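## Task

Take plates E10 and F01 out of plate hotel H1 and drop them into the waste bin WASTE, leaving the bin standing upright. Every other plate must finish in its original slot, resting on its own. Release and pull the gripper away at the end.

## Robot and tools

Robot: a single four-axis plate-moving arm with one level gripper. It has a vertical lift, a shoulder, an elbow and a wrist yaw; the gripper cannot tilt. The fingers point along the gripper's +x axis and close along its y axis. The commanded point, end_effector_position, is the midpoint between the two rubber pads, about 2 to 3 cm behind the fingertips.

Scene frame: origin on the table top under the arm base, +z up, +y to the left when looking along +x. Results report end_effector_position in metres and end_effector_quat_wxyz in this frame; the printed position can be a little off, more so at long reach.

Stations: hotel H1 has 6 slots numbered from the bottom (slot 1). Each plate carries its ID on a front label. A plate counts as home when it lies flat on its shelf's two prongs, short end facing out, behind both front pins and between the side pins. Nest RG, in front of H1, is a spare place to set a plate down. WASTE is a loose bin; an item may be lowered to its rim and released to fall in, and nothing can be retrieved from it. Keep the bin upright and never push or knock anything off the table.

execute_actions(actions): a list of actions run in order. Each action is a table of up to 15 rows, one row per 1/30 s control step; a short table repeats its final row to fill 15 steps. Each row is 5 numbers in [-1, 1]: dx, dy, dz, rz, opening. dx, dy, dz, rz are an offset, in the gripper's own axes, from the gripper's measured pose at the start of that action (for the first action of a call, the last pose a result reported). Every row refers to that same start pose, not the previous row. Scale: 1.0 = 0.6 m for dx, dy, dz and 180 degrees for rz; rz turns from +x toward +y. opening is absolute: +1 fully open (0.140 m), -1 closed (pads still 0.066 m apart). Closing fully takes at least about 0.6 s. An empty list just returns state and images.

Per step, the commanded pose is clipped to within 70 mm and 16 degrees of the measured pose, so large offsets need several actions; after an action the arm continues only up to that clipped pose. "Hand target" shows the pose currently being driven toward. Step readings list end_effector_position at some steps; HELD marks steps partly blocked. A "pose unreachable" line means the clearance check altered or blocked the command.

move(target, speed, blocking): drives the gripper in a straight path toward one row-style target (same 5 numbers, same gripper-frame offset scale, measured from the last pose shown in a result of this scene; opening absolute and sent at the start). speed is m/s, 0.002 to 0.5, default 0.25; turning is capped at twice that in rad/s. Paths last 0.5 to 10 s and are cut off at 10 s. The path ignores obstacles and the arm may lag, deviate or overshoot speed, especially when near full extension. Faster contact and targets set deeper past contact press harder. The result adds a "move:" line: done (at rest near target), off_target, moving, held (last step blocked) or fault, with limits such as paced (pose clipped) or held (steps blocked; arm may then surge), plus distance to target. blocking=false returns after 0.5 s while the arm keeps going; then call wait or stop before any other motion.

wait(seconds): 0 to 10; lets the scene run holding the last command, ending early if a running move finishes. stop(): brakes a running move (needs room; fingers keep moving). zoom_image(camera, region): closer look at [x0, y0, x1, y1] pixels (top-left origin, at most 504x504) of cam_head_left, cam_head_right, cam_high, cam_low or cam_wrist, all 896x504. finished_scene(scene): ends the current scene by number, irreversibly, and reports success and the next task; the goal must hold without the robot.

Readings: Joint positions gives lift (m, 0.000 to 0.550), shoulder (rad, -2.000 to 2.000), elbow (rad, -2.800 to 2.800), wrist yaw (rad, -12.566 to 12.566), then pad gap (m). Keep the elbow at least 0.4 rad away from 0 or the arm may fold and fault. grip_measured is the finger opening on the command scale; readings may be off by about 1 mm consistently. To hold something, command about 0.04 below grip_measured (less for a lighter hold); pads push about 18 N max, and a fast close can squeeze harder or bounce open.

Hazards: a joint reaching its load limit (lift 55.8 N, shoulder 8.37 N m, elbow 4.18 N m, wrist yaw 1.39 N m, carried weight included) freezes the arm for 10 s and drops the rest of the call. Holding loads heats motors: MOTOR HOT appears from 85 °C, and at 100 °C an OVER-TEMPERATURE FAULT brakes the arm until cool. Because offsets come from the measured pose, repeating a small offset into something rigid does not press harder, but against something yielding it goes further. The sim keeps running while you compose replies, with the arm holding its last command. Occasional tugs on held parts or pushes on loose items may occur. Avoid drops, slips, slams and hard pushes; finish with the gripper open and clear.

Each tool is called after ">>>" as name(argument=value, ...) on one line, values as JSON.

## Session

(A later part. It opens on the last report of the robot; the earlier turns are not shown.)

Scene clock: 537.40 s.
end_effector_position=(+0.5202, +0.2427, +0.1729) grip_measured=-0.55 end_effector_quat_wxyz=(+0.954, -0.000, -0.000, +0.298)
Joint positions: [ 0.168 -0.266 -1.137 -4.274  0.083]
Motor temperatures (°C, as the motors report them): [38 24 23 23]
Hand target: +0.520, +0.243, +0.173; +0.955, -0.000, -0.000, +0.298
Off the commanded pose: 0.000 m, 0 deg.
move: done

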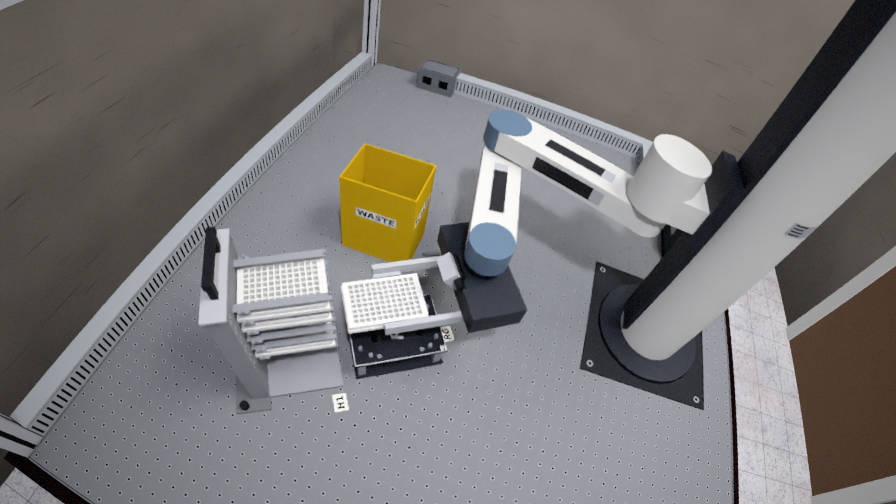

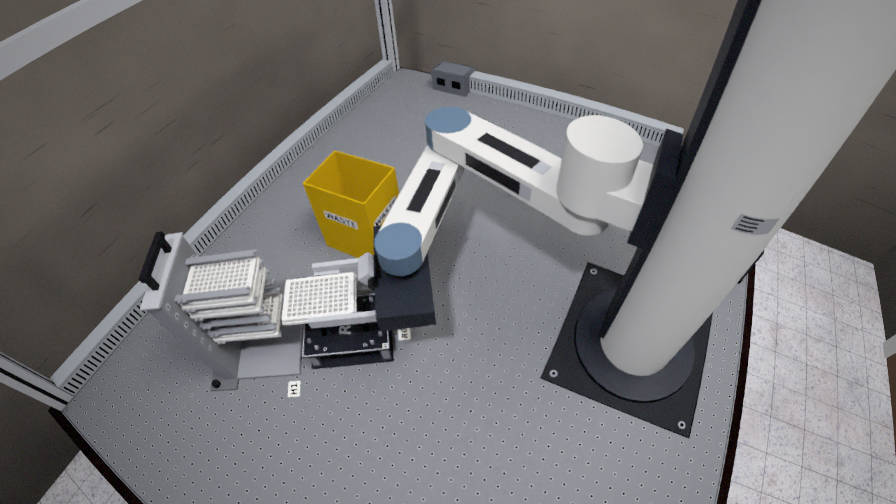

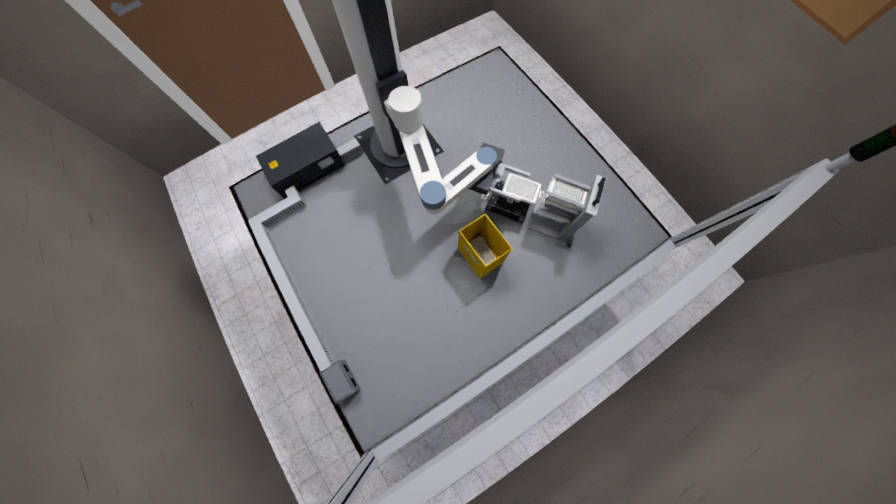

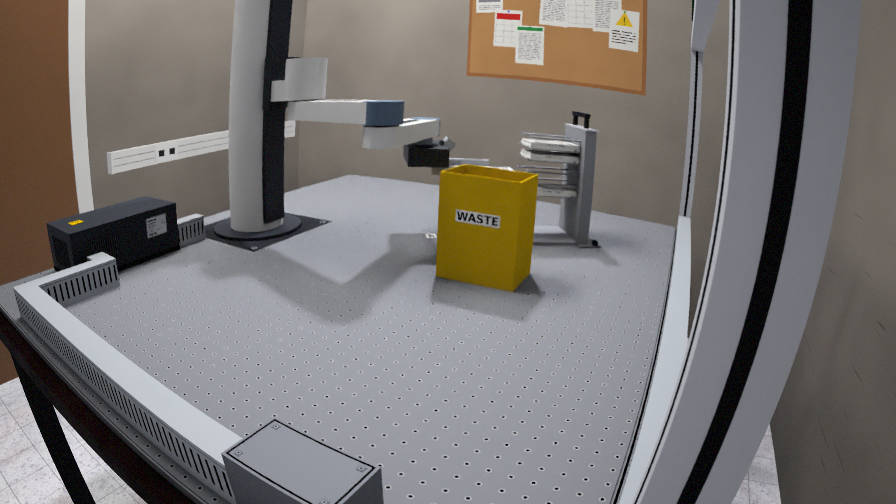

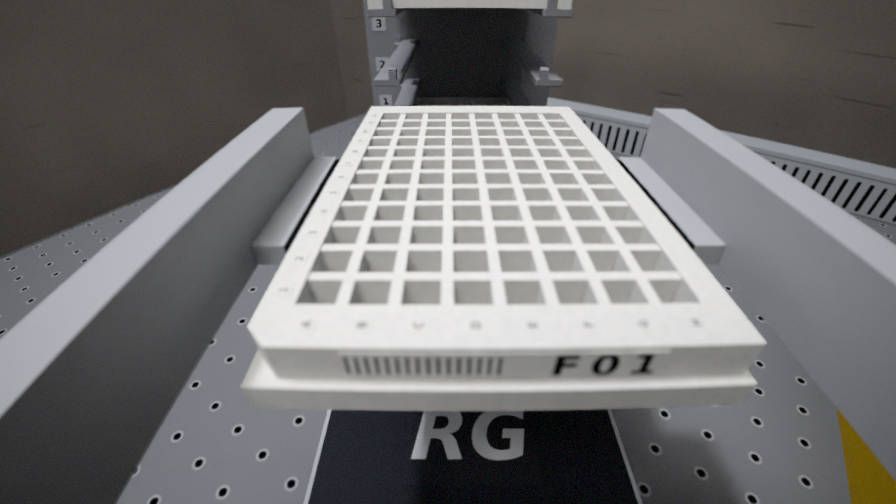

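>>> move(target=[-0.0356, -0.1643, 0.0985, -0.0739, -0.60], speed=0.3)

Scene clock: 548.37 s.
end_effector_position=(+0.5589, +0.1493, +0.2320) grip_measured=-0.55 end_effector_quat_wxyz=(+0.983, -0.000, -0.000, +0.185)
Joint positions: [ 0.227 -0.53  -1.091 -4.29   0.083]
Motor temperatures (°C, as the motors report them): [38 24 23 23]
Hand target: +0.559, +0.149, +0.232; +0.983, -0.000, -0.000, +0.186
Off the commanded pose: 0.000 m, 0 deg.
move: done

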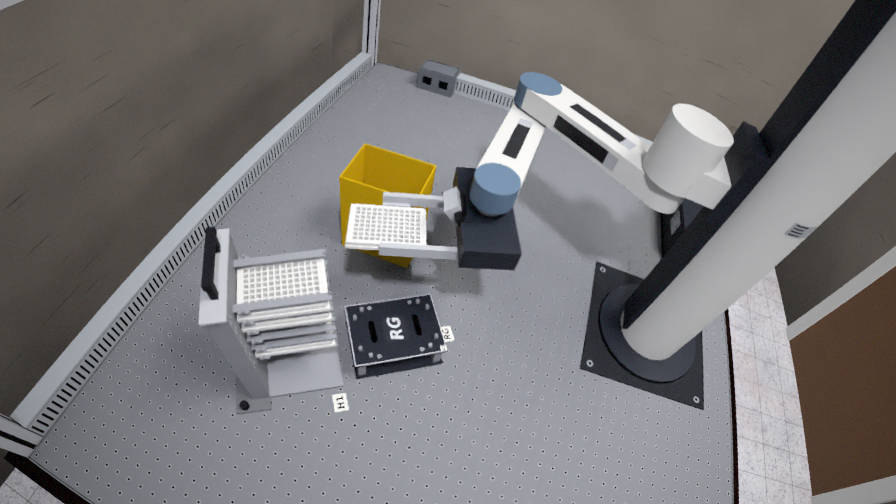

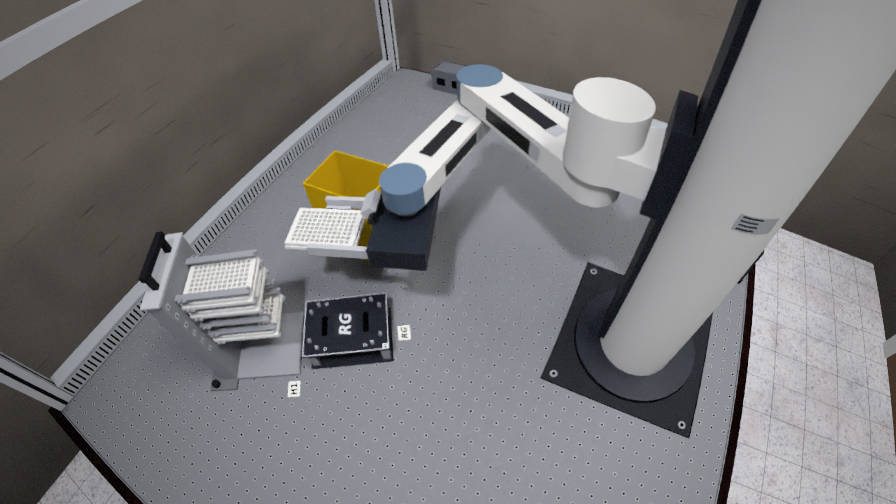

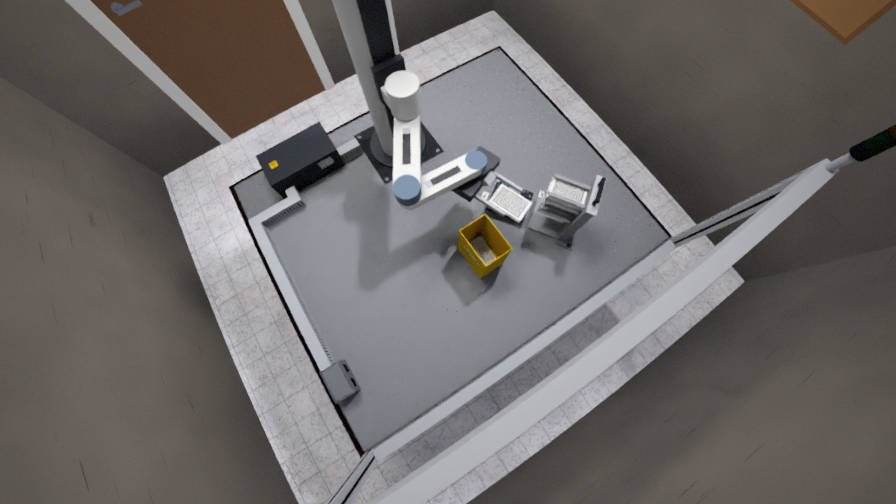

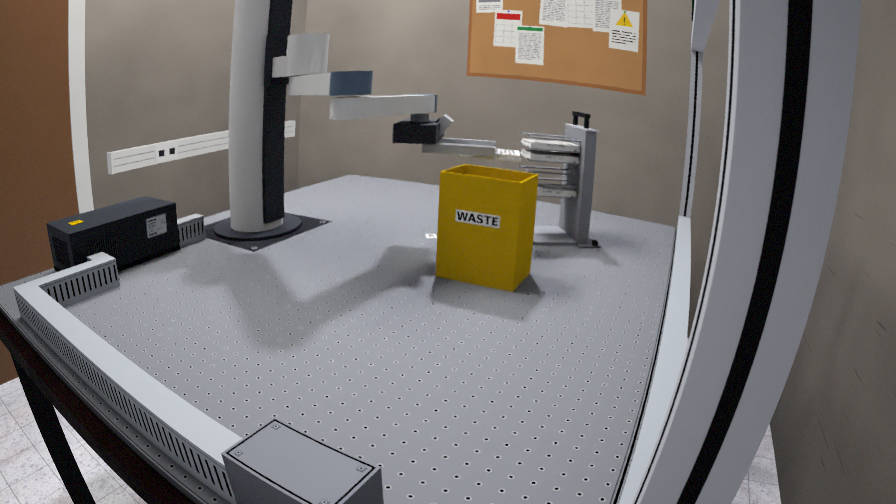

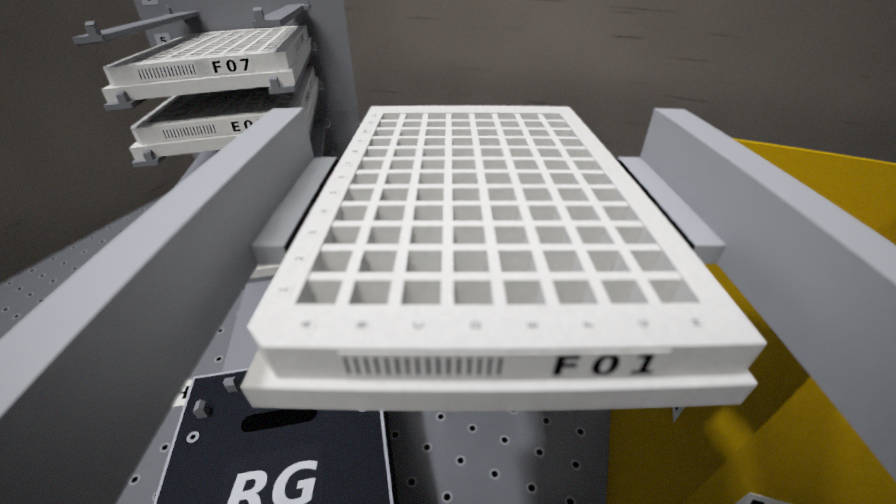

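>>> move(target=[0.0051, -0.2518, -0.0033, -0.1102, -0.60], speed=0.3)

Scene clock: 555.40 s.
end_effector_position=(+0.6170, +0.0094, +0.2300) grip_measured=-0.55 end_effector_quat_wxyz=(+1.000, -0.000, -0.000, +0.013)
Joint positions: [ 0.225 -0.828 -1.231 -4.198  0.083]
Motor temperatures (°C, as the motors report them): [38 24 23 23]
Hand target: +0.617, +0.010, +0.230; +1.000, -0.000, -0.000, +0.013
Off the commanded pose: 0.000 m, 0 deg.
move: done

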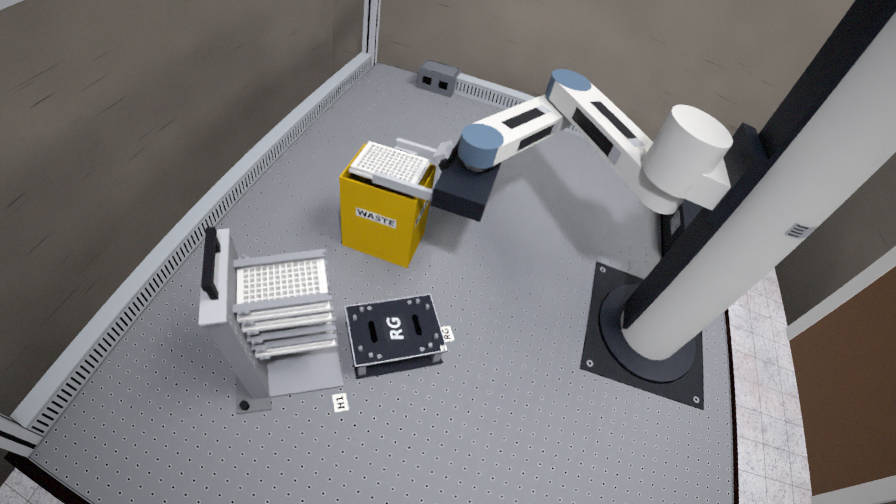

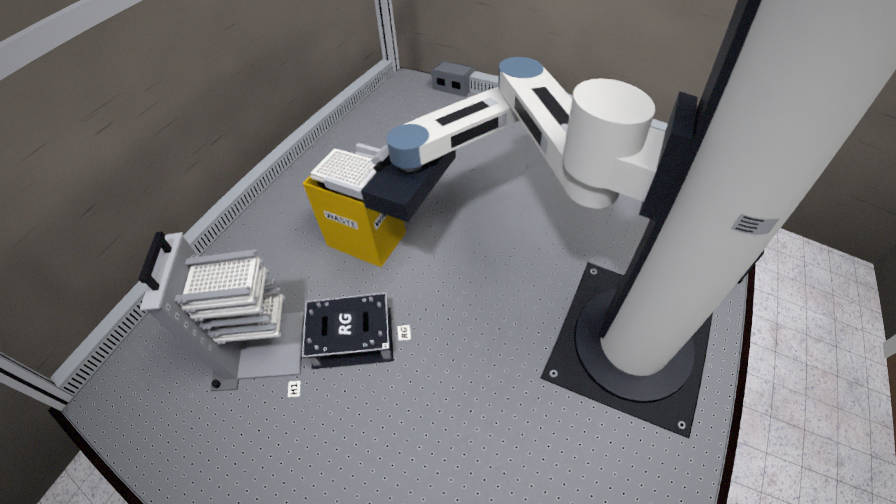

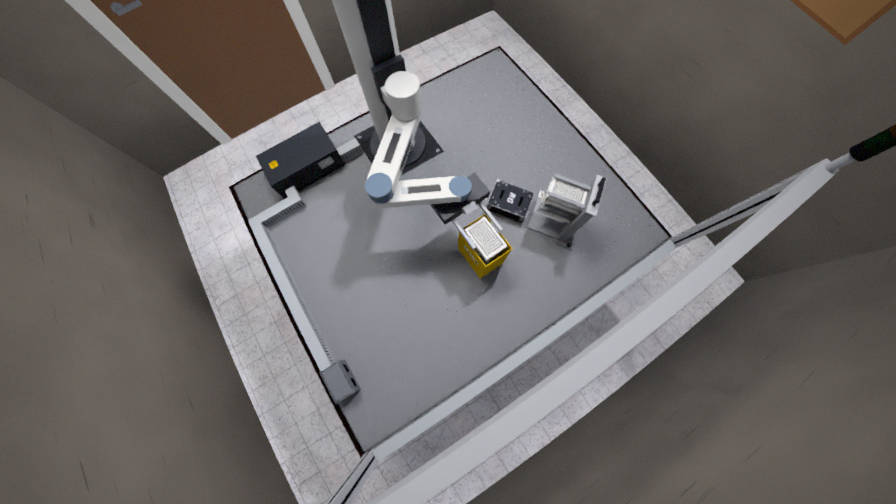

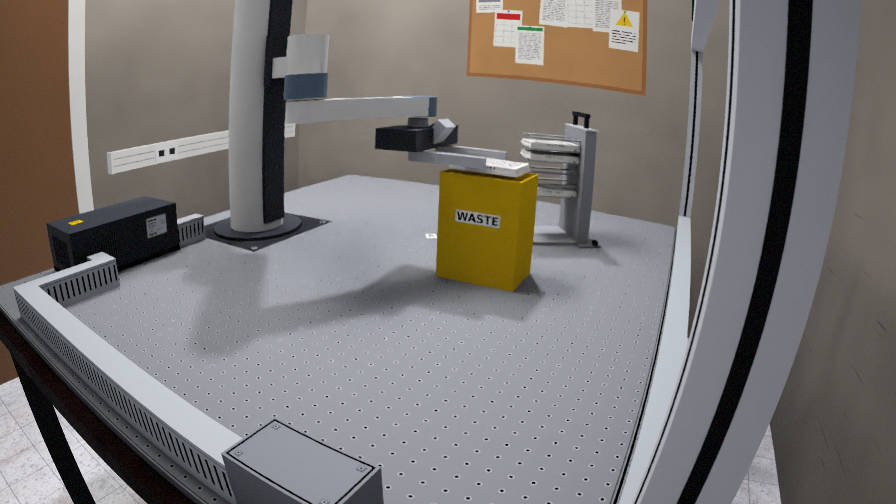

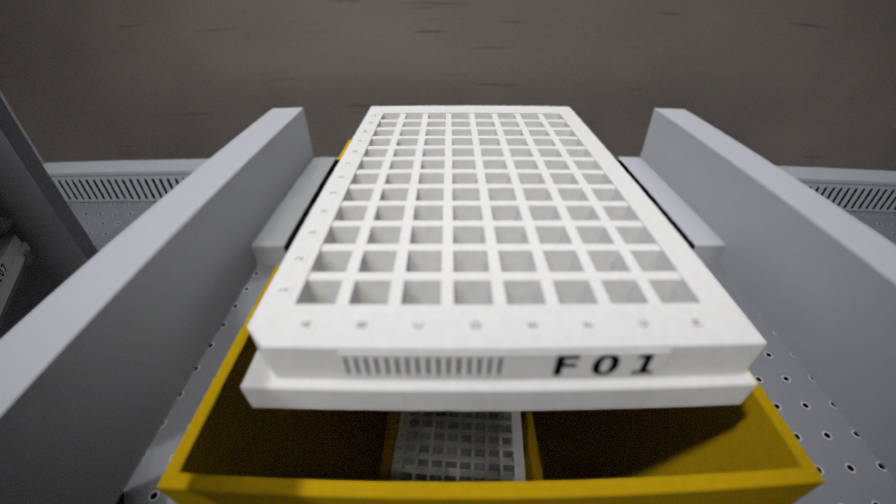

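>>> zoom_image(camera="cam_low", region=[400, 130, 560, 210])

>>> zoom_image(camera="cam_high", region=[430, 190, 540, 290])

Region (400, 130, 560, 210) of cam_low's 896x504 image, scaled by 3.150, with more detail than that image has.

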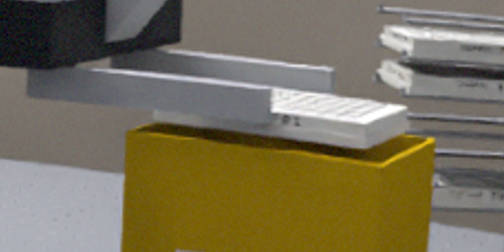

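Region (430, 190, 540, 290) of cam_high's 896x504 image, scaled by 4.582, with more detail than that image has; it fills the top 458 rows of this view, and the rest is white.

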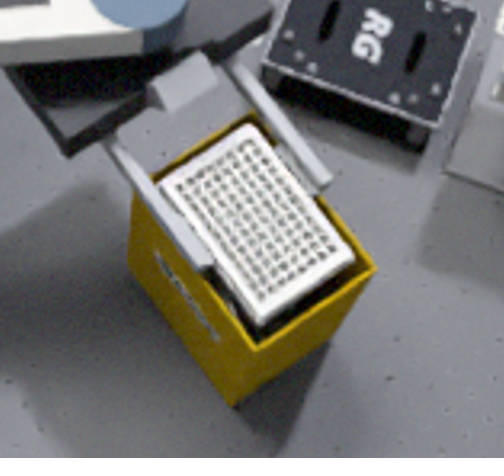

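>>> execute_actions(actions=[[[0,0.0004,-0.002,0,-0.60],[0,0.0008,-0.0045,0,-0.60],[0,0.0012,-0.007,0,-0.60],[0,0.0016,-0.0095,0,-0.60],[0,0.0016,-0.012,0,-0.60],[0,0.0016,-0.014,0,-0.60],[0,0.0016,-0.015,0,-0.60],[0,0.0016,-0.015,0,-0.60],[0,0.0016,-0.015,0,0.0]]])

Scene clock: 568.83 s.
end_effector_position=(+0.6169, +0.0103, +0.2210) grip_measured=+0.00 end_effector_quat_wxyz=(+1.000, -0.000, -0.000, +0.013)
Joint positions: [ 0.216 -0.825 -1.231 -4.201  0.103]
Motor temperatures (°C, as the motors report them): [38 24 23 23]
Hand target: +0.617, +0.010, +0.221; +1.000, -0.000, -0.000, +0.013
Off the commanded pose: 0.000 m, 0 deg.
Step readings (end_effector_position):
0: (+0.6169, +0.0094, +0.2300)
1: (+0.6169, +0.0095, +0.2296)
2: (+0.6169, +0.0096, +0.2284)
4: (+0.6169, +0.0101, +0.2254)
8: (+0.6169, +0.0103, +0.2209)
15: end_effector_position above

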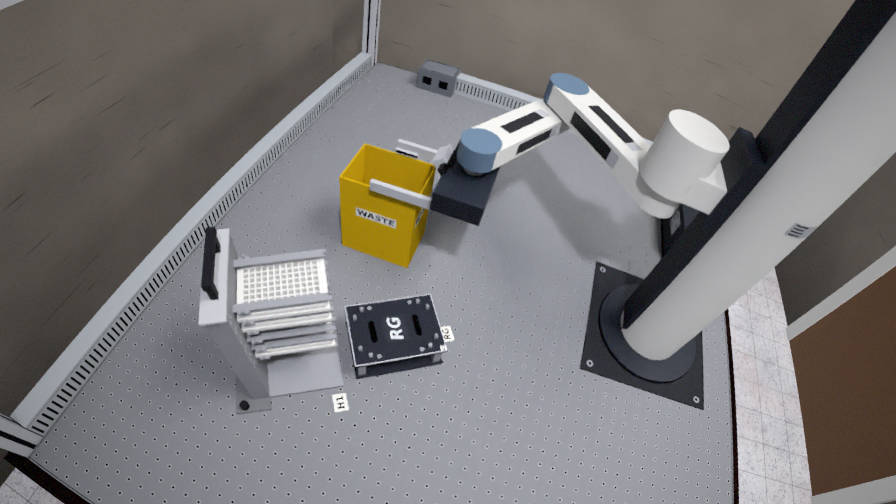

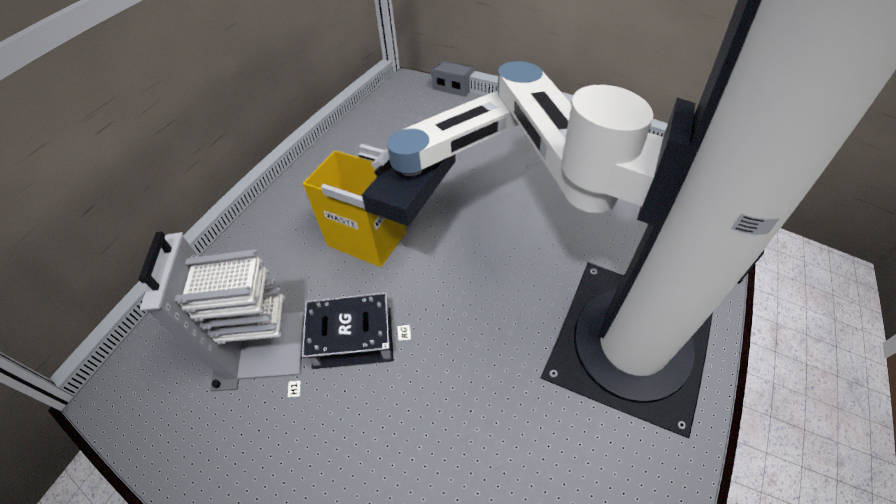

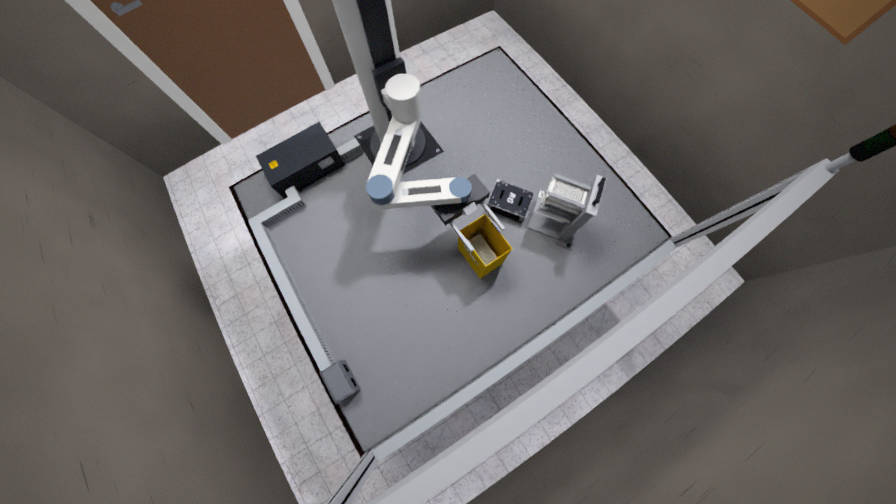

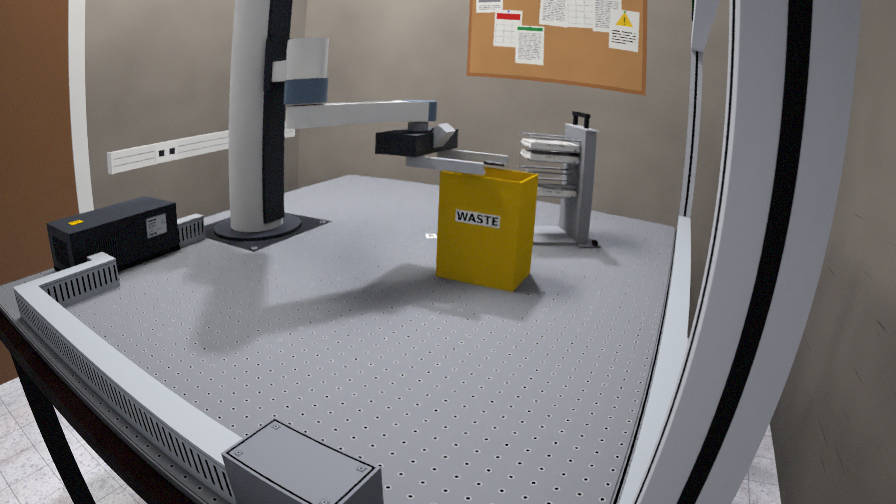

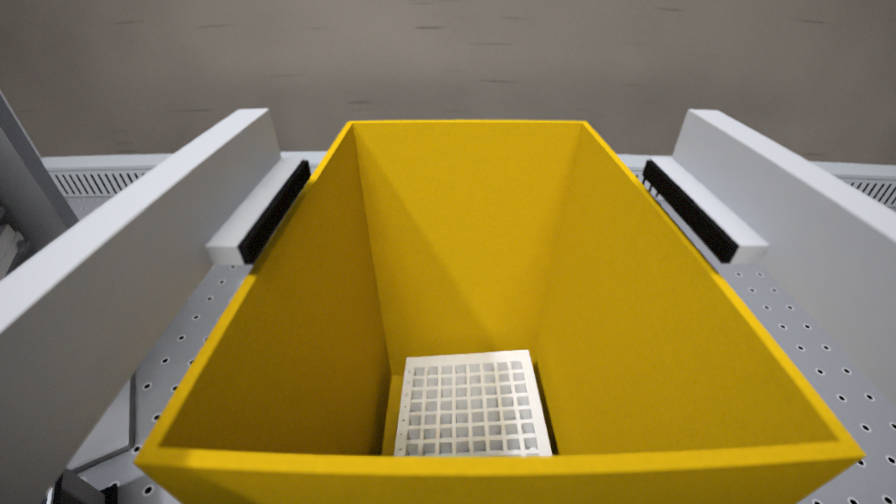

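>>> zoom_image(camera="cam_head_right", region=[130, 220, 320, 400])

>>> zoom_image(camera="cam_head_left", region=[190, 220, 360, 420])

Region (130, 220, 320, 400) of cam_head_right's 896x504 image, scaled by 2.653, with more detail than that image has; it fills the top 477 rows of this view, and the rest is white.

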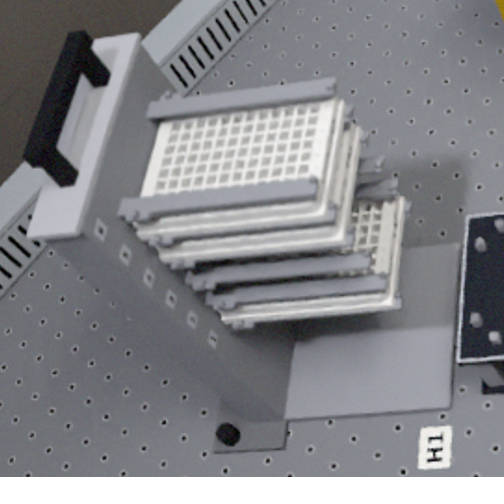

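Region (190, 220, 360, 420) of cam_head_left's 896x504 image, scaled by 2.520, with more detail than that image has; it fills the left 428 columns of this view, and the rest is white.

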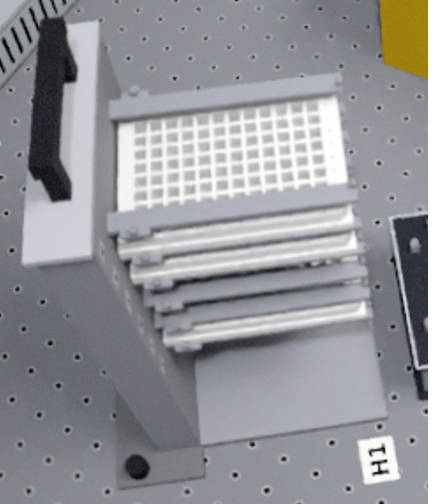

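>>> move(target=[-0.2036, 0.305, 0.048, 0.16, 0.0], speed=0.4)

Scene clock: 591.00 s.
end_effector_position=(+0.4898, +0.1903, +0.2498) grip_measured=+0.00 end_effector_quat_wxyz=(+0.965, -0.000, -0.000, +0.262)
Joint positions: [ 0.245 -0.412 -0.895 -4.447  0.103]
Motor temperatures (°C, as the motors report them): [38 24 23 23]
Hand target: +0.490, +0.190, +0.250; +0.965, -0.000, -0.000, +0.261
Off the commanded pose: 0.000 m, 0 deg.
move: done

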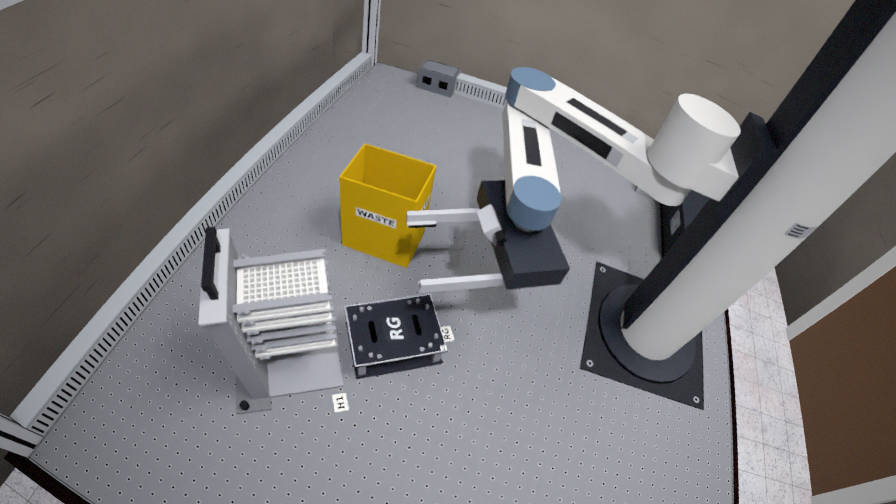

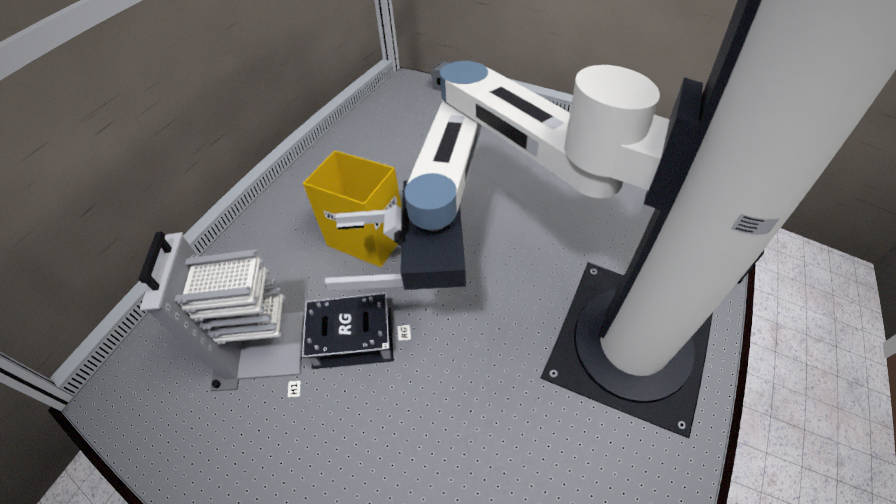

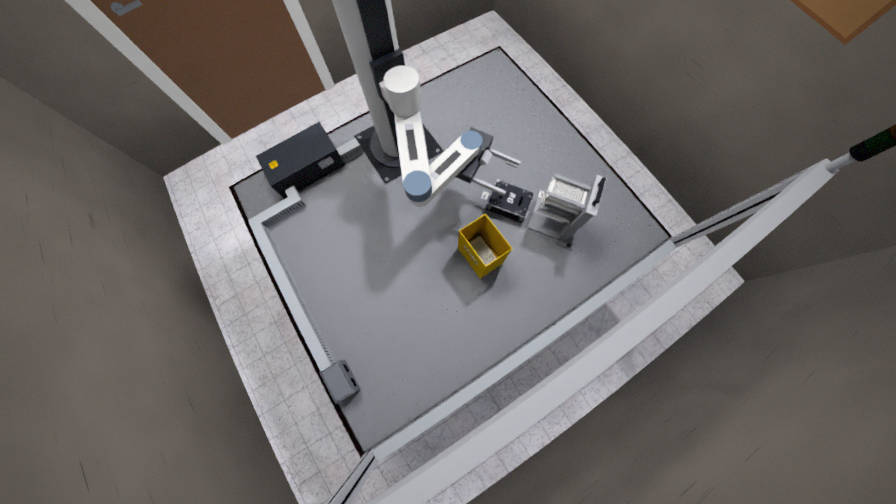

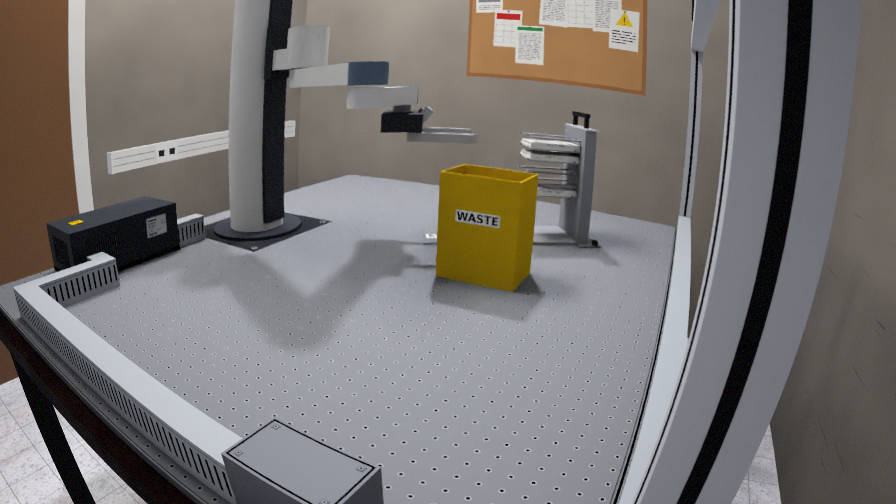

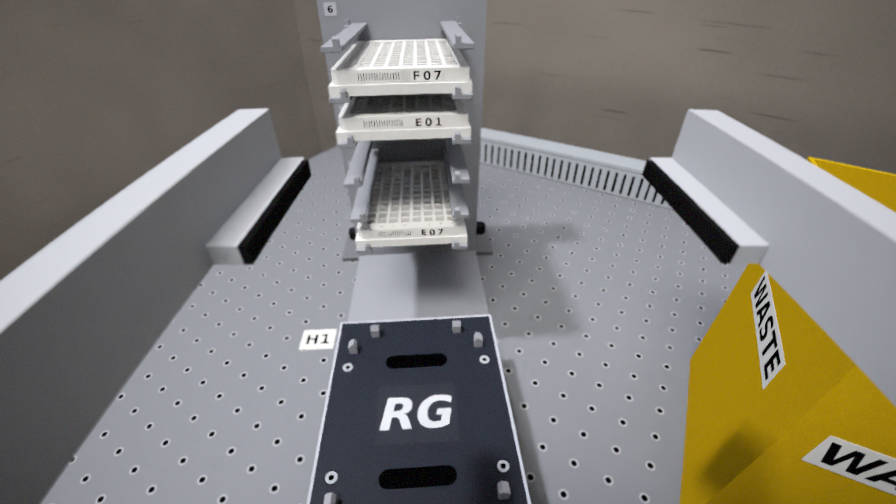

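>>> zoom_image(camera="cam_wrist", region=[300, 0, 510, 270])

>>> zoom_image(camera="cam_high", region=[440, 200, 530, 290])

Region (300, 0, 510, 270) of cam_wrist's 896x504 image, scaled by 1.867, with more detail than that image has.

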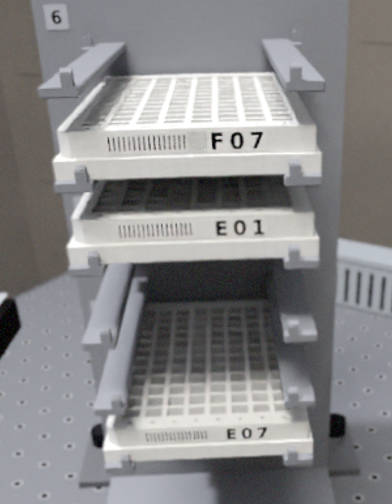

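Region (440, 200, 530, 290) of cam_high's 896x504 image, scaled by 5.600, with more detail than that image has.

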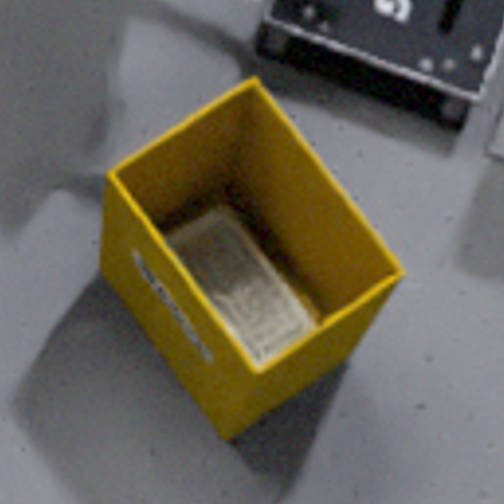

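F07, E01 and E07 are still in their slots behind the front pins. Both target plates are in the upright bin and the gripper is clear, so I'm ending the scene.

>>> finished_scene(scene=2)

The scene is finished: the task was done.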